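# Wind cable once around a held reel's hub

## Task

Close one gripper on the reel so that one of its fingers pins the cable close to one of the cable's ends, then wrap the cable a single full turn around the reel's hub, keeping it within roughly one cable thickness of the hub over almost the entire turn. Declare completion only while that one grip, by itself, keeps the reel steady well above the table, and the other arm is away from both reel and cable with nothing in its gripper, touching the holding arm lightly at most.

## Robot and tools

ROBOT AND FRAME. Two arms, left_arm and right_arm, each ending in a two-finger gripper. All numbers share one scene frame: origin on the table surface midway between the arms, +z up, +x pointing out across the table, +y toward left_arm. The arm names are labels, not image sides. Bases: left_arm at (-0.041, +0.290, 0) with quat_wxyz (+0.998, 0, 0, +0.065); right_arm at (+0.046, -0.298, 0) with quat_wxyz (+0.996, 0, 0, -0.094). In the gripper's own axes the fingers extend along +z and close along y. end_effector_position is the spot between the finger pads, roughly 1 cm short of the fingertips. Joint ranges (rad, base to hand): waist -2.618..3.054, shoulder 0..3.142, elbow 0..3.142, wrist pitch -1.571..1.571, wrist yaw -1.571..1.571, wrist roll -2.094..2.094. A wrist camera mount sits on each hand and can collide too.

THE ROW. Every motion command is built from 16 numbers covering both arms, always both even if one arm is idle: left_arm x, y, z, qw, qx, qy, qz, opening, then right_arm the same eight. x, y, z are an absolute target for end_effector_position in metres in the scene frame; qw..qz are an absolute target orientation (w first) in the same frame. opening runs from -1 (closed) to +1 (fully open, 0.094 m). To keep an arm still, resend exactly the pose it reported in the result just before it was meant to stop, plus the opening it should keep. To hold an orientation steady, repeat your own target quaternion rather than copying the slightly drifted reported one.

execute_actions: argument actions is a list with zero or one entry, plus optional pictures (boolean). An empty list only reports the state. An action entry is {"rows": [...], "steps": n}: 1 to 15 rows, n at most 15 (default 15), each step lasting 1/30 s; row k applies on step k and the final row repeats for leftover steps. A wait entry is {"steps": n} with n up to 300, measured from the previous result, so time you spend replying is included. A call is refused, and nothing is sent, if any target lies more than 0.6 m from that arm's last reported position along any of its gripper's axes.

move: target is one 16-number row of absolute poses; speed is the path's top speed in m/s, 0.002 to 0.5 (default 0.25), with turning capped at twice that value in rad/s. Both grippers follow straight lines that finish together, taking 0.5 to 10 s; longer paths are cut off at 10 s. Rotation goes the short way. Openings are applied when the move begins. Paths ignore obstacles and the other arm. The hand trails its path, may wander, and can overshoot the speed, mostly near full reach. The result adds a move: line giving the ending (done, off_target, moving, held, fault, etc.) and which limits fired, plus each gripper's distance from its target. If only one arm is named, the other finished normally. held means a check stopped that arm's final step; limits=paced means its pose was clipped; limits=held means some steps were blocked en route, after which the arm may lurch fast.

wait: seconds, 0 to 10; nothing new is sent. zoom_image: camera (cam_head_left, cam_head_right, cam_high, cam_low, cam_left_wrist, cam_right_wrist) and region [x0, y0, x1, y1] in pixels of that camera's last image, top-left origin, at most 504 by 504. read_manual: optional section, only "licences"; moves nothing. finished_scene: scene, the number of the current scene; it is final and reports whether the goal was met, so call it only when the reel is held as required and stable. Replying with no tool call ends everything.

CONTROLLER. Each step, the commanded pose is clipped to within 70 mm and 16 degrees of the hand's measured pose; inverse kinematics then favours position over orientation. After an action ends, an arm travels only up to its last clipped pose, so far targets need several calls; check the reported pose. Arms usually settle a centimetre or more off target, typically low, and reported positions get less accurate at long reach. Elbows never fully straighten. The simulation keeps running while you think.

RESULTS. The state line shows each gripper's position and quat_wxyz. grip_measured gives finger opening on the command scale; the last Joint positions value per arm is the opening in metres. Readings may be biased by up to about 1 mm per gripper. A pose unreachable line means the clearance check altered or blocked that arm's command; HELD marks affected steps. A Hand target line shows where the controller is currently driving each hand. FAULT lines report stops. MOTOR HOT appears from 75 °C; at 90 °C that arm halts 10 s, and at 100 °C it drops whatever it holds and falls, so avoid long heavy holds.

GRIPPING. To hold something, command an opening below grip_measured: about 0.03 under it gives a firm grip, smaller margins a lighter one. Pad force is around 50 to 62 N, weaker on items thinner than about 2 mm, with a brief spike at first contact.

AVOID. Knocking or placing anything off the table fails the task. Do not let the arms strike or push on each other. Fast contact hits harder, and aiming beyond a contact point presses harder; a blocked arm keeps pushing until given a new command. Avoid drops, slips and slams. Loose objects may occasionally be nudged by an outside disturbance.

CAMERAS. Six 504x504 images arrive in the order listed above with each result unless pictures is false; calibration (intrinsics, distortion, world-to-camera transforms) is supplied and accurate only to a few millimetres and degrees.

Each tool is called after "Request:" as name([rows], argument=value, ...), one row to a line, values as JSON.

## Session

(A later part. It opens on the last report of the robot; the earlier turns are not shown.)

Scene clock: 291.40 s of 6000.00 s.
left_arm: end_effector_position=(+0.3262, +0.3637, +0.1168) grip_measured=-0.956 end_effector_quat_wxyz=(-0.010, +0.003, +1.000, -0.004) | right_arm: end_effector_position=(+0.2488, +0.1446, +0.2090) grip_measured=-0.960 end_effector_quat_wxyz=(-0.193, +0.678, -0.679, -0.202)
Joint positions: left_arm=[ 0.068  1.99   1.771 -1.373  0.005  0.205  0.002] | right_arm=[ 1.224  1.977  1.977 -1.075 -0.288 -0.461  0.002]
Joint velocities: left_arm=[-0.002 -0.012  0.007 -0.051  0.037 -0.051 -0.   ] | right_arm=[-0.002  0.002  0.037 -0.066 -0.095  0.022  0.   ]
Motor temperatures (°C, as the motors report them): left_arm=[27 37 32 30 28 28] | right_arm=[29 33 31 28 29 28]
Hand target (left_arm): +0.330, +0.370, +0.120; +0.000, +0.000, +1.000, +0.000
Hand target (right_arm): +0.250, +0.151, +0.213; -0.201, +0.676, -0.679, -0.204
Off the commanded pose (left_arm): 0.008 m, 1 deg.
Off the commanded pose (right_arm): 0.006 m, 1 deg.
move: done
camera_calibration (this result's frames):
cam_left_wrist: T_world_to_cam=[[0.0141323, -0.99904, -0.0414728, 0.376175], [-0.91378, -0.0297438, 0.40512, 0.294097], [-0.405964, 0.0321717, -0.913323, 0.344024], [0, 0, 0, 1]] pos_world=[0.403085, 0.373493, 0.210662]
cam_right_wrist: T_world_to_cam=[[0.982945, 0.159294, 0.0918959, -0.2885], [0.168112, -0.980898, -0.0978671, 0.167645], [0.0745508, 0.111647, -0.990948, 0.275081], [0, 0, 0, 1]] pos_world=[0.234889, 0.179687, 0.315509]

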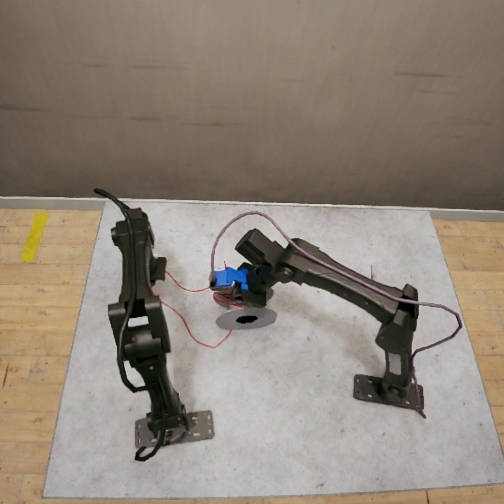

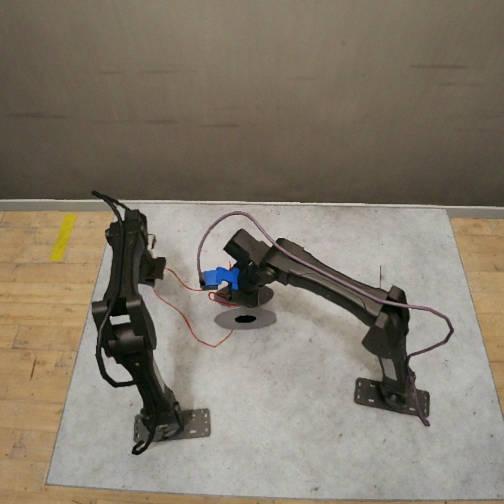

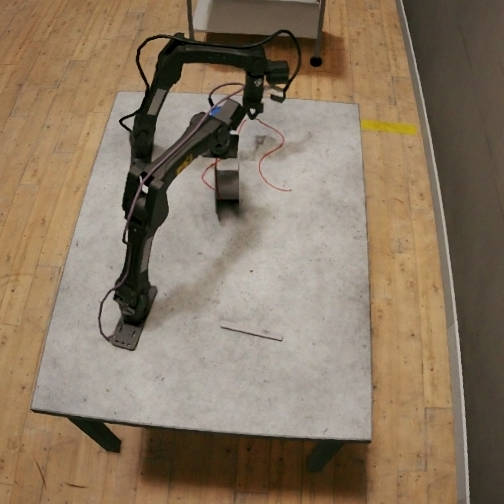

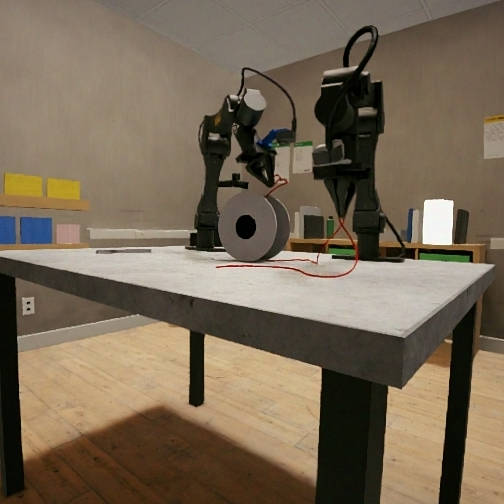

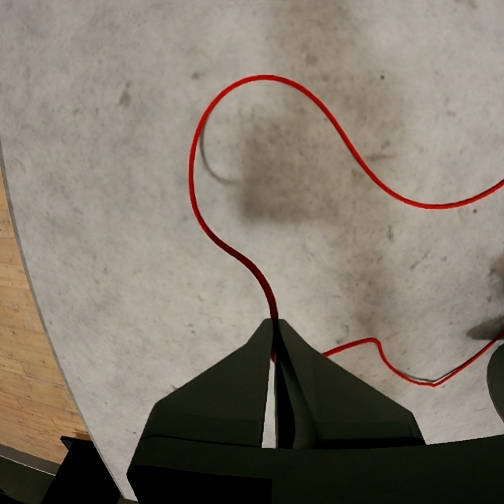

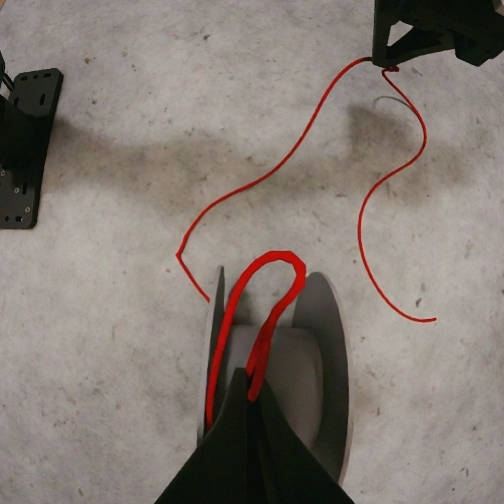

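Request:
move(target=[0.33,0.39,0.12,0,0,1,0,-0.98,0.24,0.2,0.14,0.35,-0.61,0.61,0.35,-0.985], speed=0.1)

Scene clock: 306.87 s of 6000.00 s.
left_arm: end_effector_position=(+0.3217, +0.3831, +0.1168) grip_measured=-0.956 end_effector_quat_wxyz=(-0.010, +0.002, +1.000, -0.005) | right_arm: end_effector_position=(+0.2519, +0.2079, +0.1868) grip_measured=-0.960 end_effector_quat_wxyz=(-0.405, +0.598, -0.588, -0.363)
Joint positions: left_arm=[ 0.121  1.99   1.771 -1.373  0.005  0.255  0.002] | right_arm=[ 1.235  1.857  1.291  0.1   -0.433 -0.272  0.002]
Joint velocities: left_arm=[ 0.002  0.002 -0.002 -0.007  0.066 -0.007  0.   ] | right_arm=[-0.012  0.002 -0.002 -0.051  0.037 -0.022  0.   ]
Motor temperatures (°C, as the motors report them): left_arm=[27 37 32 29 28 28] | right_arm=[29 34 32 29 29 28]
Hand target (left_arm): +0.330, +0.390, +0.120; +0.001, +0.000, +1.000, +0.000
Hand target (right_arm): +0.240, +0.199, +0.143; -0.355, +0.612, -0.614, -0.350
Off the commanded pose (left_arm): 0.011 m, 1 deg.
Off the commanded pose (right_arm): 0.049 m, 7 deg.
After step 230, 5.00 s passed at rest.
move: off_target (left_arm, right_arm)
camera_calibration (this result's frames):
cam_left_wrist: T_world_to_cam=[[0.0168308, -0.999039, -0.0404722, 0.394709], [-0.913885, -0.0317922, 0.404727, 0.291466], [-0.405624, 0.0301751, -0.913542, 0.342269], [0, 0, 0, 1]] pos_world=[0.398556, 0.393268, 0.210687]
cam_right_wrist: T_world_to_cam=[[0.971707, 0.0527733, 0.230216, -0.300468], [0.186157, -0.771018, -0.608997, 0.274423], [0.145362, 0.634623, -0.759028, 0.0759236], [0, 0, 0, 1]] pos_world=[0.229845, 0.179259, 0.293924]

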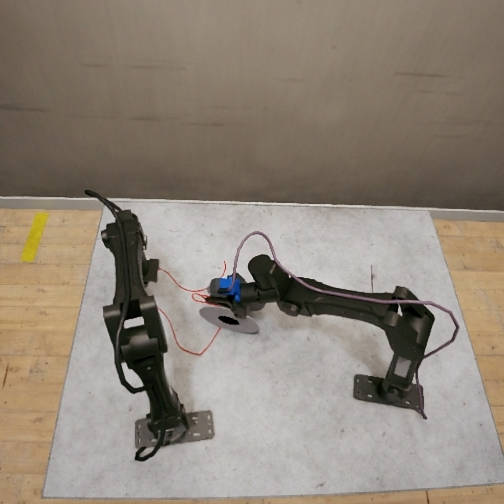

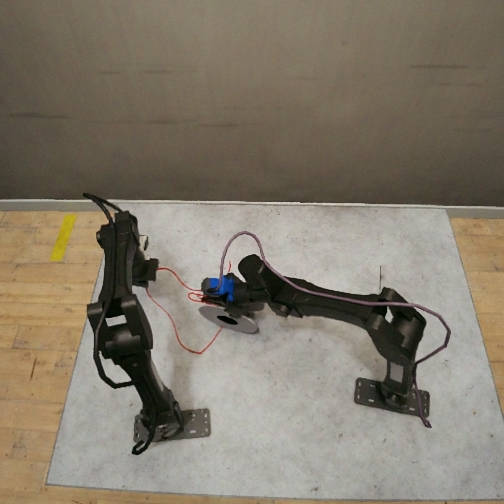

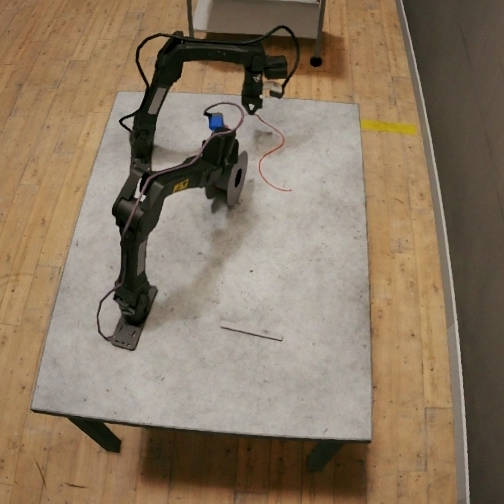

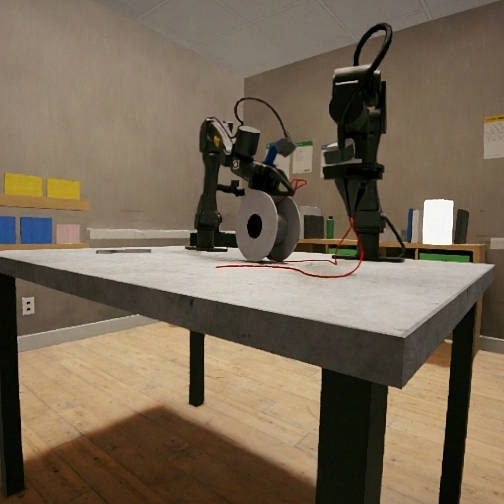

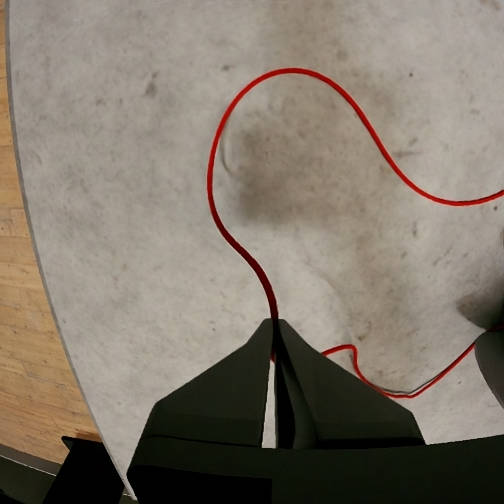

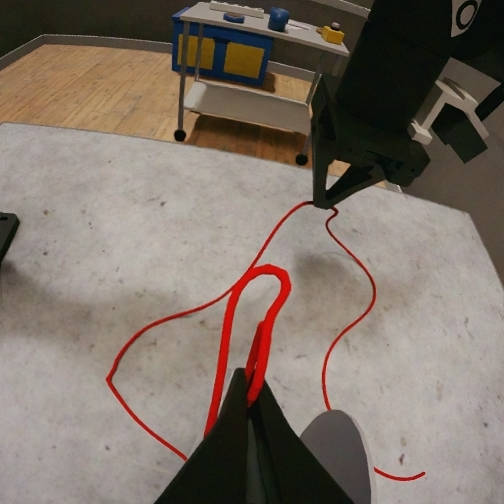

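Request:
move(target=[0.33,0.39,0.12,0,0,1,0,-0.98,0.25,0.21,0.195,0.35,-0.61,0.61,0.35,-0.75])

Request:
move(target=[0.33,0.39,0.12,0,0,1,0,-0.98,0.25,0.08,0.3,0.35,-0.61,0.61,0.35,-0.75], speed=0.15)

Scene clock: 311.67 s of 6000.00 s.
left_arm: end_effector_position=(+0.3217, +0.3831, +0.1168) grip_measured=-0.956 end_effector_quat_wxyz=(-0.010, +0.002, +1.000, -0.005) | right_arm: end_effector_position=(+0.2517, +0.2075, +0.1940) grip_measured=-0.753 end_effector_quat_wxyz=(-0.358, +0.609, -0.616, -0.349)
Joint positions: left_arm=[ 0.121  1.99   1.771 -1.373  0.005  0.256  0.002] | right_arm=[ 1.235  1.876  1.443 -0.151 -0.433 -0.278  0.012]
Joint velocities: left_arm=[-0.012 -0.007 -0.002 -0.066 -0.066  0.007 -0.   ] | right_arm=[ 0.002 -0.027 -0.007 -0.037 -0.022 -0.007  0.   ]
Motor temperatures (°C, as the motors report them): left_arm=[27 37 33 29 28 28] | right_arm=[29 34 32 30 29 28]
Hand target (left_arm): +0.330, +0.390, +0.120; +0.000, +0.000, +1.000, +0.000
Hand target (right_arm): +0.250, +0.210, +0.195; -0.352, +0.613, -0.613, -0.352
Off the commanded pose (left_arm): 0.011 m, 1 deg.
Off the commanded pose (right_arm): 0.003 m, 1 deg.
move: off_target (left_arm)
camera_calibration (this result's frames):
cam_left_wrist: T_world_to_cam=[[0.01645, -0.999046, -0.0404648, 0.394833], [-0.913898, -0.0314407, 0.404724, 0.291336], [-0.40561, 0.030323, -0.913543, 0.342207], [0, 0, 0, 1]] pos_world=[0.398559, 0.393239, 0.210687]
cam_right_wrist: T_world_to_cam=[[0.982307, 0.0760218, 0.171155, -0.297907], [0.157625, -0.829126, -0.536381, 0.283673], [0.101133, 0.553869, -0.826439, 0.122608], [0, 0, 0, 1]] pos_world=[0.235523, 0.189939, 0.304474]

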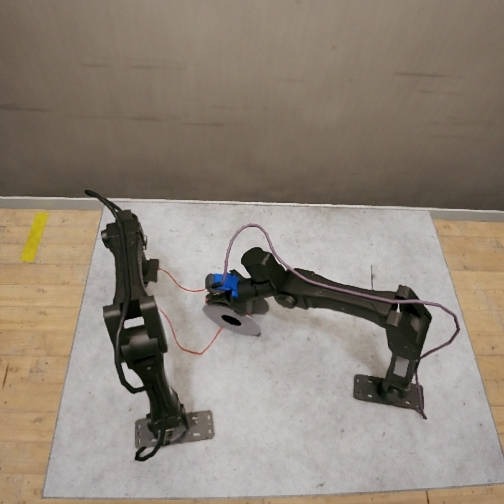

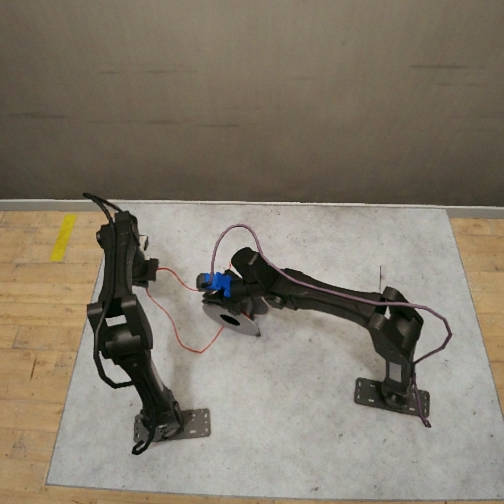

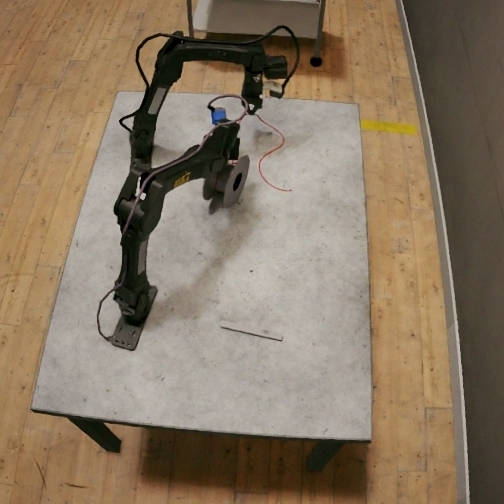

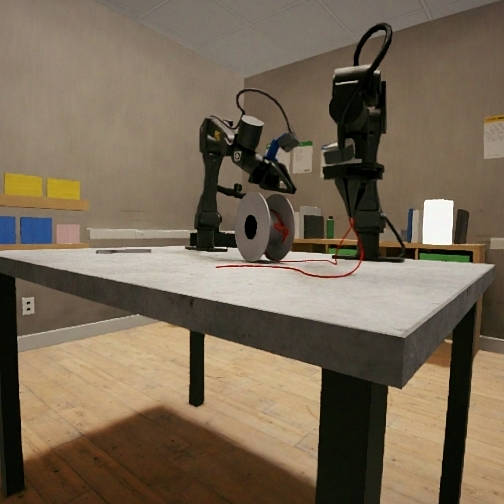

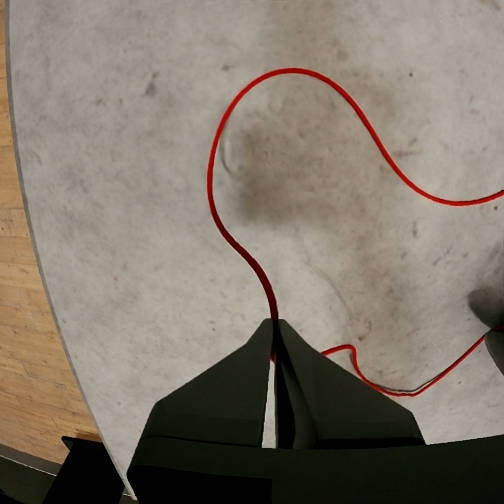

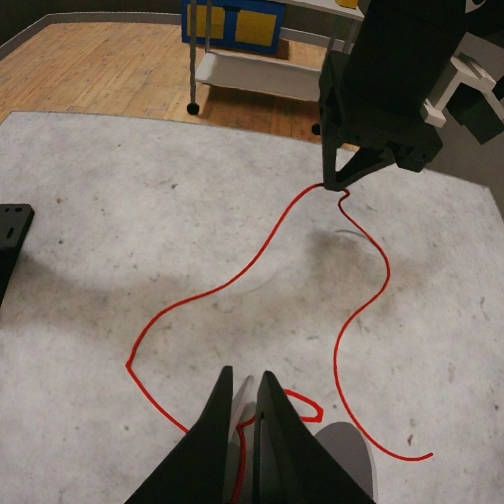

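Scene clock: 313.40 s of 6000.00 s.
left_arm: end_effector_position=(+0.3217, +0.3831, +0.1168) grip_measured=-0.956 end_effector_quat_wxyz=(-0.010, +0.002, +1.000, -0.005) | right_arm: end_effector_position=(+0.2517, +0.0821, +0.2847) grip_measured=-0.753 end_effector_quat_wxyz=(-0.346, +0.613, -0.621, -0.343)
Joint positions: left_arm=[ 0.121  1.99   1.771 -1.373  0.005  0.256  0.002] | right_arm=[ 1.028  1.505  1.427 -0.608 -0.596 -0.429  0.012]
Joint velocities: left_arm=[-0.002  0.007 -0.007  0.081 -0.037  0.007 -0.   ] | right_arm=[-0.002  0.002  0.007 -0.022 -0.066 -0.066  0.001]
Motor temperatures (°C, as the motors report them): left_arm=[27 36 33 29 28 28] | right_arm=[29 34 32 30 29 28]
Hand target (left_arm): +0.330, +0.390, +0.120; +0.000, +0.000, +1.000, +0.000
Hand target (right_arm): +0.249, +0.079, +0.298; -0.352, +0.615, -0.613, -0.349
Off the commanded pose (left_arm): 0.011 m, 1 deg.
Off the commanded pose (right_arm): 0.016 m, 1 deg.
move: off_target (left_arm, right_arm)
camera_calibration (this result's frames):
cam_left_wrist: T_world_to_cam=[[0.01645, -0.999046, -0.0404648, 0.394833], [-0.913898, -0.0314407, 0.404724, 0.291336], [-0.40561, 0.030323, -0.913543, 0.342207], [0, 0, 0, 1]] pos_world=[0.398559, 0.393239, 0.210687]
cam_right_wrist: T_world_to_cam=[[0.983434, 0.0836205, 0.160828, -0.301928], [0.155849, -0.843141, -0.51461, 0.223716], [0.0925685, 0.53115, -0.842206, 0.27555], [0, 0, 0, 1]] pos_world=[0.236553, 0.0675135, 0.395755]

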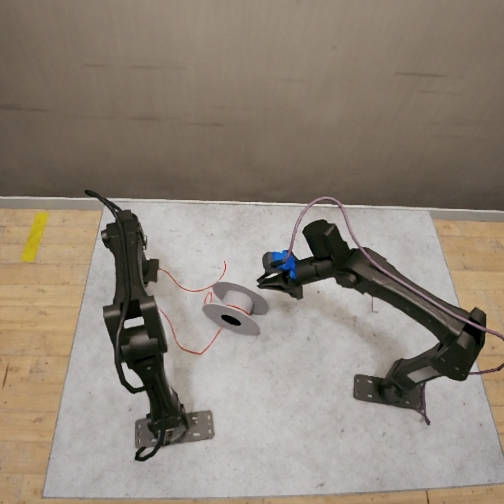

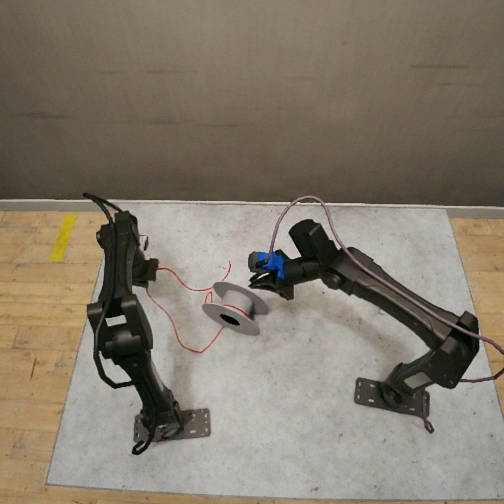

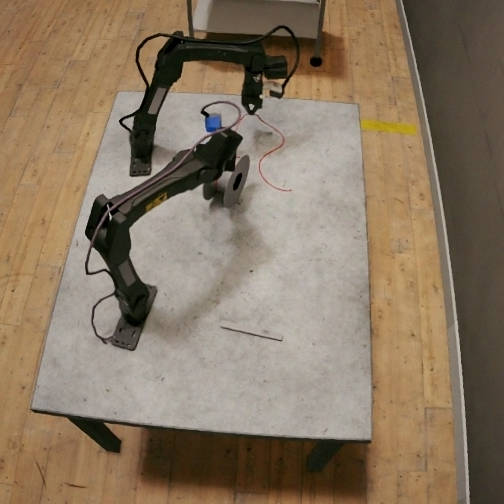

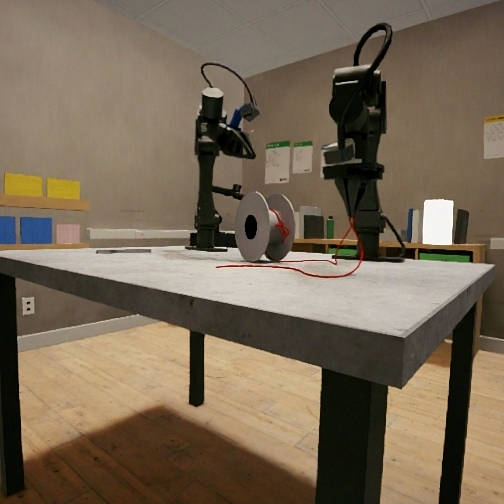

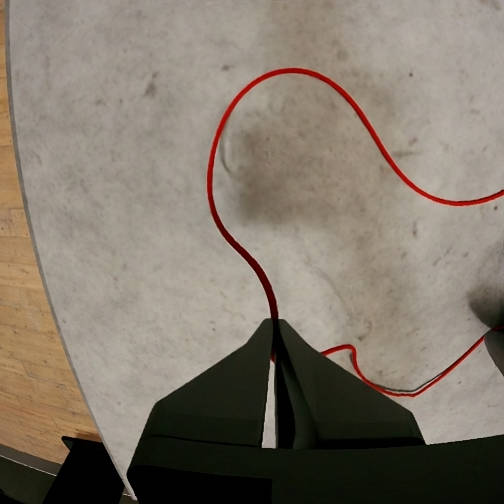

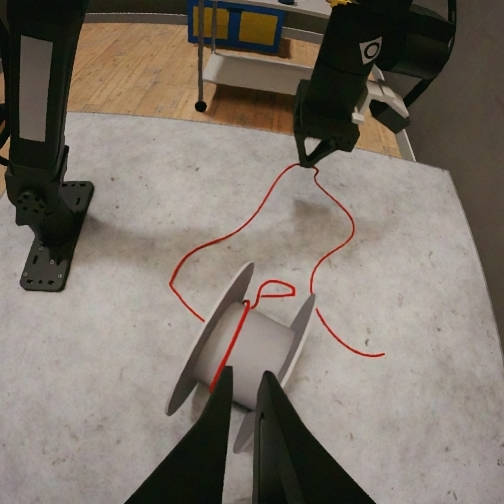

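Request:
move(target=[0.47,0.40,0.08,0,0,1,0,-0.98,0.25,-0.05,0.3,0.35,-0.61,0.61,0.35,-0.75], speed=0.1)

Scene clock: 321.30 s of 6000.00 s.
left_arm: end_effector_position=(+0.4657, +0.4003, +0.0734) grip_measured=-0.956 end_effector_quat_wxyz=(+0.049, -0.001, +0.999, +0.008) | right_arm: end_effector_position=(+0.2566, -0.0466, +0.2931) grip_measured=-0.753 end_effector_quat_wxyz=(-0.352, +0.617, -0.618, -0.337)
Joint positions: left_arm=[ 0.084  2.67   2.761 -1.562  0.005  0.213  0.002] | right_arm=[ 0.634  1.289  1.336 -0.988 -0.864 -0.828  0.012]
Joint velocities: left_arm=[-0.012 -0.002  0.002 -0.037 -0.037 -0.007  0.001] | right_arm=[ 0.002 -0.007  0.002  0.037  0.022 -0.022  0.   ]
Motor temperatures (°C, as the motors report them): left_arm=[27 37 33 29 28 28] | right_arm=[29 33 32 30 29 28]
Hand target (left_arm): +0.468, +0.397, +0.078; +0.055, +0.001, +0.998, +0.012
Hand target (right_arm): +0.250, -0.050, +0.297; -0.351, +0.616, -0.614, -0.347
Off the commanded pose (left_arm): 0.008 m, 6 deg.
Off the commanded pose (right_arm): 0.010 m, 2 deg.
joint sent to its limit (left arm) — the command would take joint 4 (wrist pitch) past its lower limit, so that joint was sent only as far as its limit.
move: off_target (left_arm)
camera_calibration (this result's frames):
cam_left_wrist: T_world_to_cam=[[0.0287491, -0.997537, -0.0639767, 0.40326], [-0.954847, -0.0463399, 0.293463, 0.47425], [-0.295704, 0.0526512, -0.953827, 0.303328], [0, 0, 0, 1]] pos_world=[0.530939, 0.408273, 0.175947]
cam_right_wrist: T_world_to_cam=[[0.980035, 0.0857475, 0.179383, -0.301759], [0.16723, -0.843499, -0.510434, 0.1146], [0.107541, 0.530242, -0.840999, 0.346302], [0, 0, 0, 1]] pos_world=[0.239328, -0.0610837, 0.403866]

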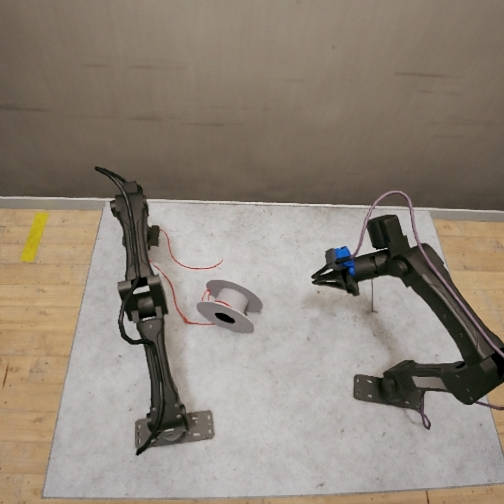

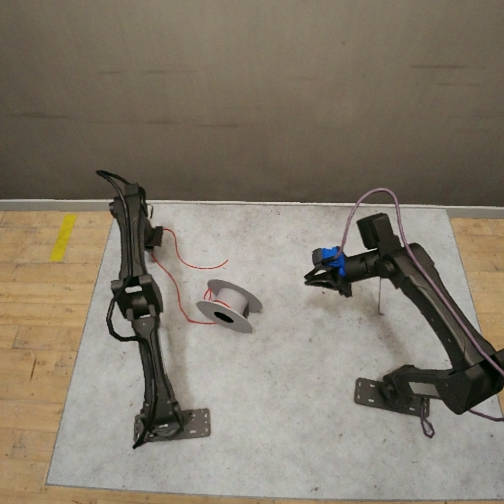

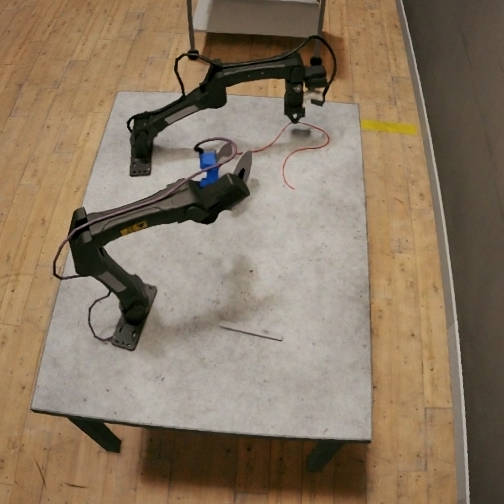

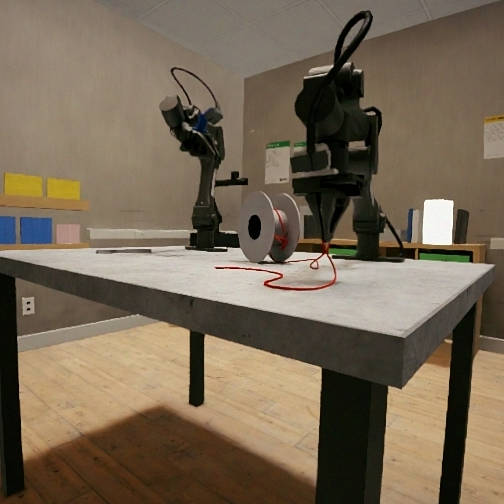

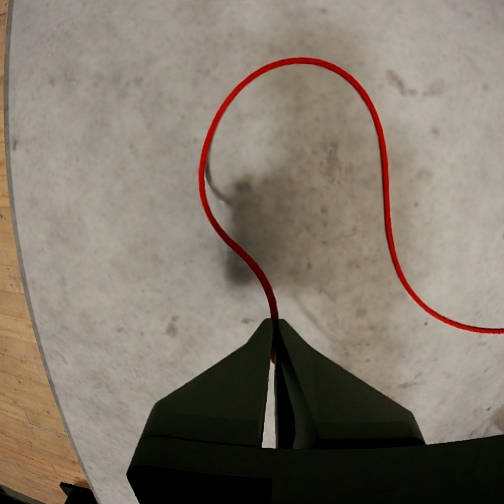

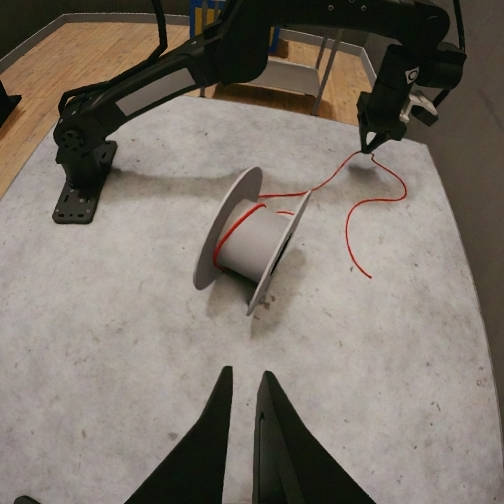

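Request:
move(target=[0.45,0.39,0.08,0,0,1,0,-0.98,0.235,0.09,0.21,0.232,-0.552,0.788,0.162,0.2])

Scene clock: 330.13 s of 6000.00 s.
left_arm: end_effector_position=(+0.4536, +0.3952, +0.0710) grip_measured=-0.956 end_effector_quat_wxyz=(+0.027, -0.002, +1.000, +0.003) | right_arm: end_effector_position=(+0.2358, +0.0902, +0.2098) grip_measured=+0.197 end_effector_quat_wxyz=(+0.229, -0.553, +0.782, +0.174)
Joint positions: left_arm=[ 0.079  2.631  2.677 -1.564  0.004  0.205  0.002] | right_arm=[ 1.259  1.676  1.58  -0.901 -0.107 -0.128  0.056]
Joint velocities: left_arm=[-0.007 -0.002  0.002 -0.066  0.051 -0.051  0.001] | right_arm=[-0.007  0.007 -0.007 -0.037 -0.007  0.022  0.   ]
Motor temperatures (°C, as the motors report them): left_arm=[27 38 33 29 28 28] | right_arm=[29 33 32 30 30 28]
Hand target (left_arm): +0.450, +0.390, +0.080; +0.025, -0.000, +1.000, +0.005
Hand target (right_arm): +0.236, +0.091, +0.213; +0.229, -0.550, +0.785, +0.171
Off the commanded pose (left_arm): 0.011 m, 3 deg.
Off the commanded pose (right_arm): 0.001 m, 2 deg.
joint sent to its limit (left arm) — the command would take joint 4 (wrist pitch) past its lower limit, so that joint was sent only as far as its limit.
After step 180, 1.07 s passed at rest.
move: off_target (left_arm)
camera_calibration (this result's frames):
cam_left_wrist: T_world_to_cam=[[0.0287293, -0.998052, -0.055385, 0.397938], [-0.940506, -0.0457563, 0.336682, 0.453373], [-0.338561, 0.0424173, -0.939988, 0.320188], [0, 0, 0, 1]] pos_world=[0.52337, 0.404326, 0.17037]
cam_right_wrist: T_world_to_cam=[[0.980412, -0.17654, 0.0873226, -0.23523], [-0.16619, -0.979452, -0.11426, 0.198741], [0.1057, 0.0975095, -0.989606, 0.276556], [0, 0, 0, 1]] pos_world=[0.234419, 0.126163, 0.31693]

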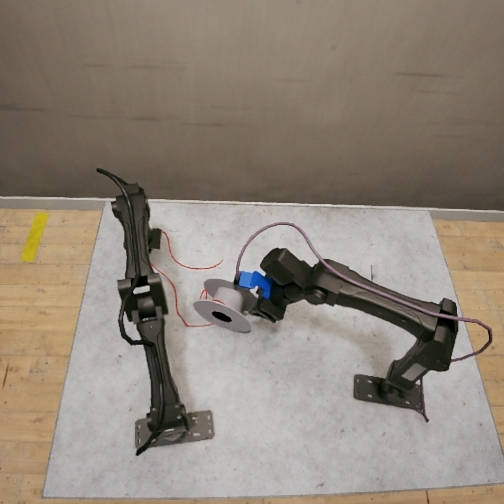

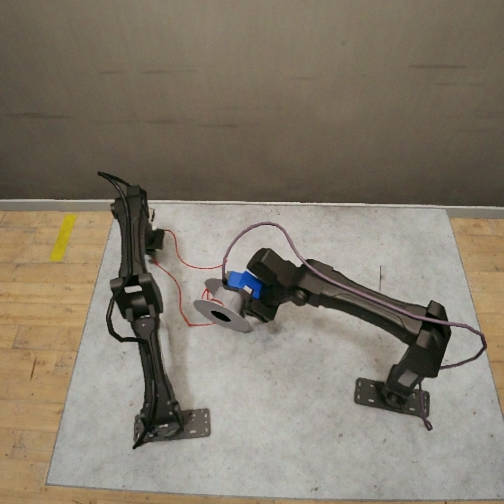

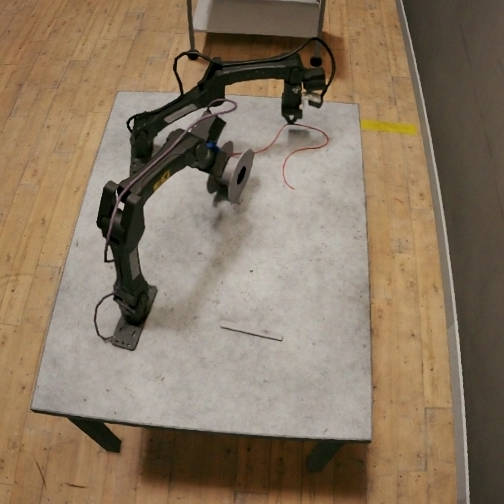

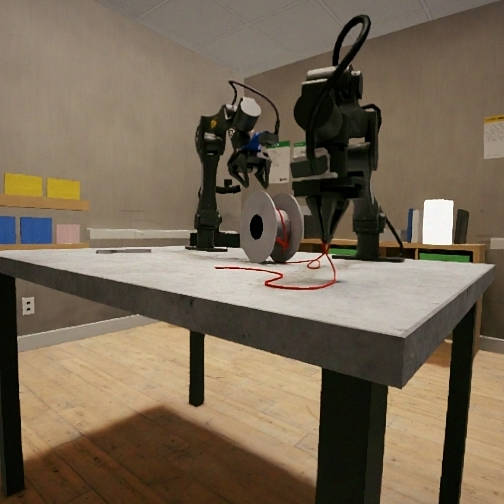

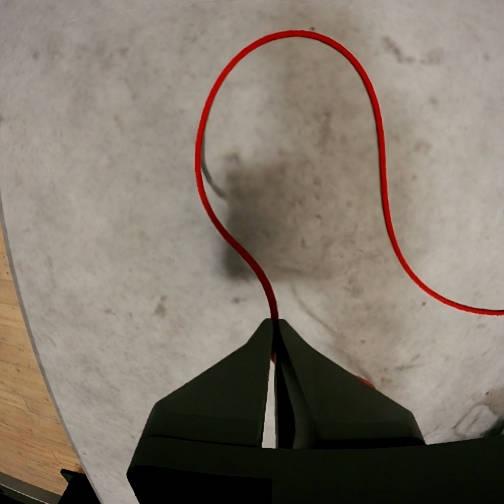

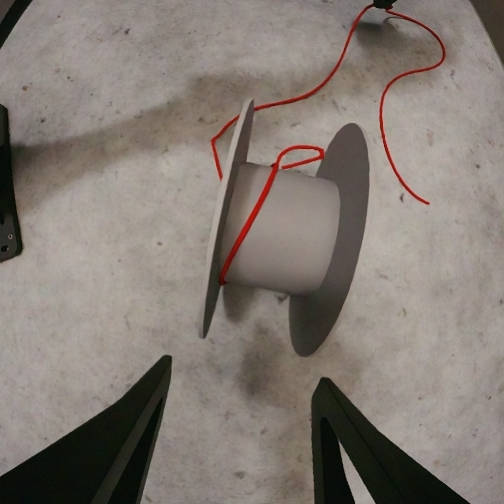

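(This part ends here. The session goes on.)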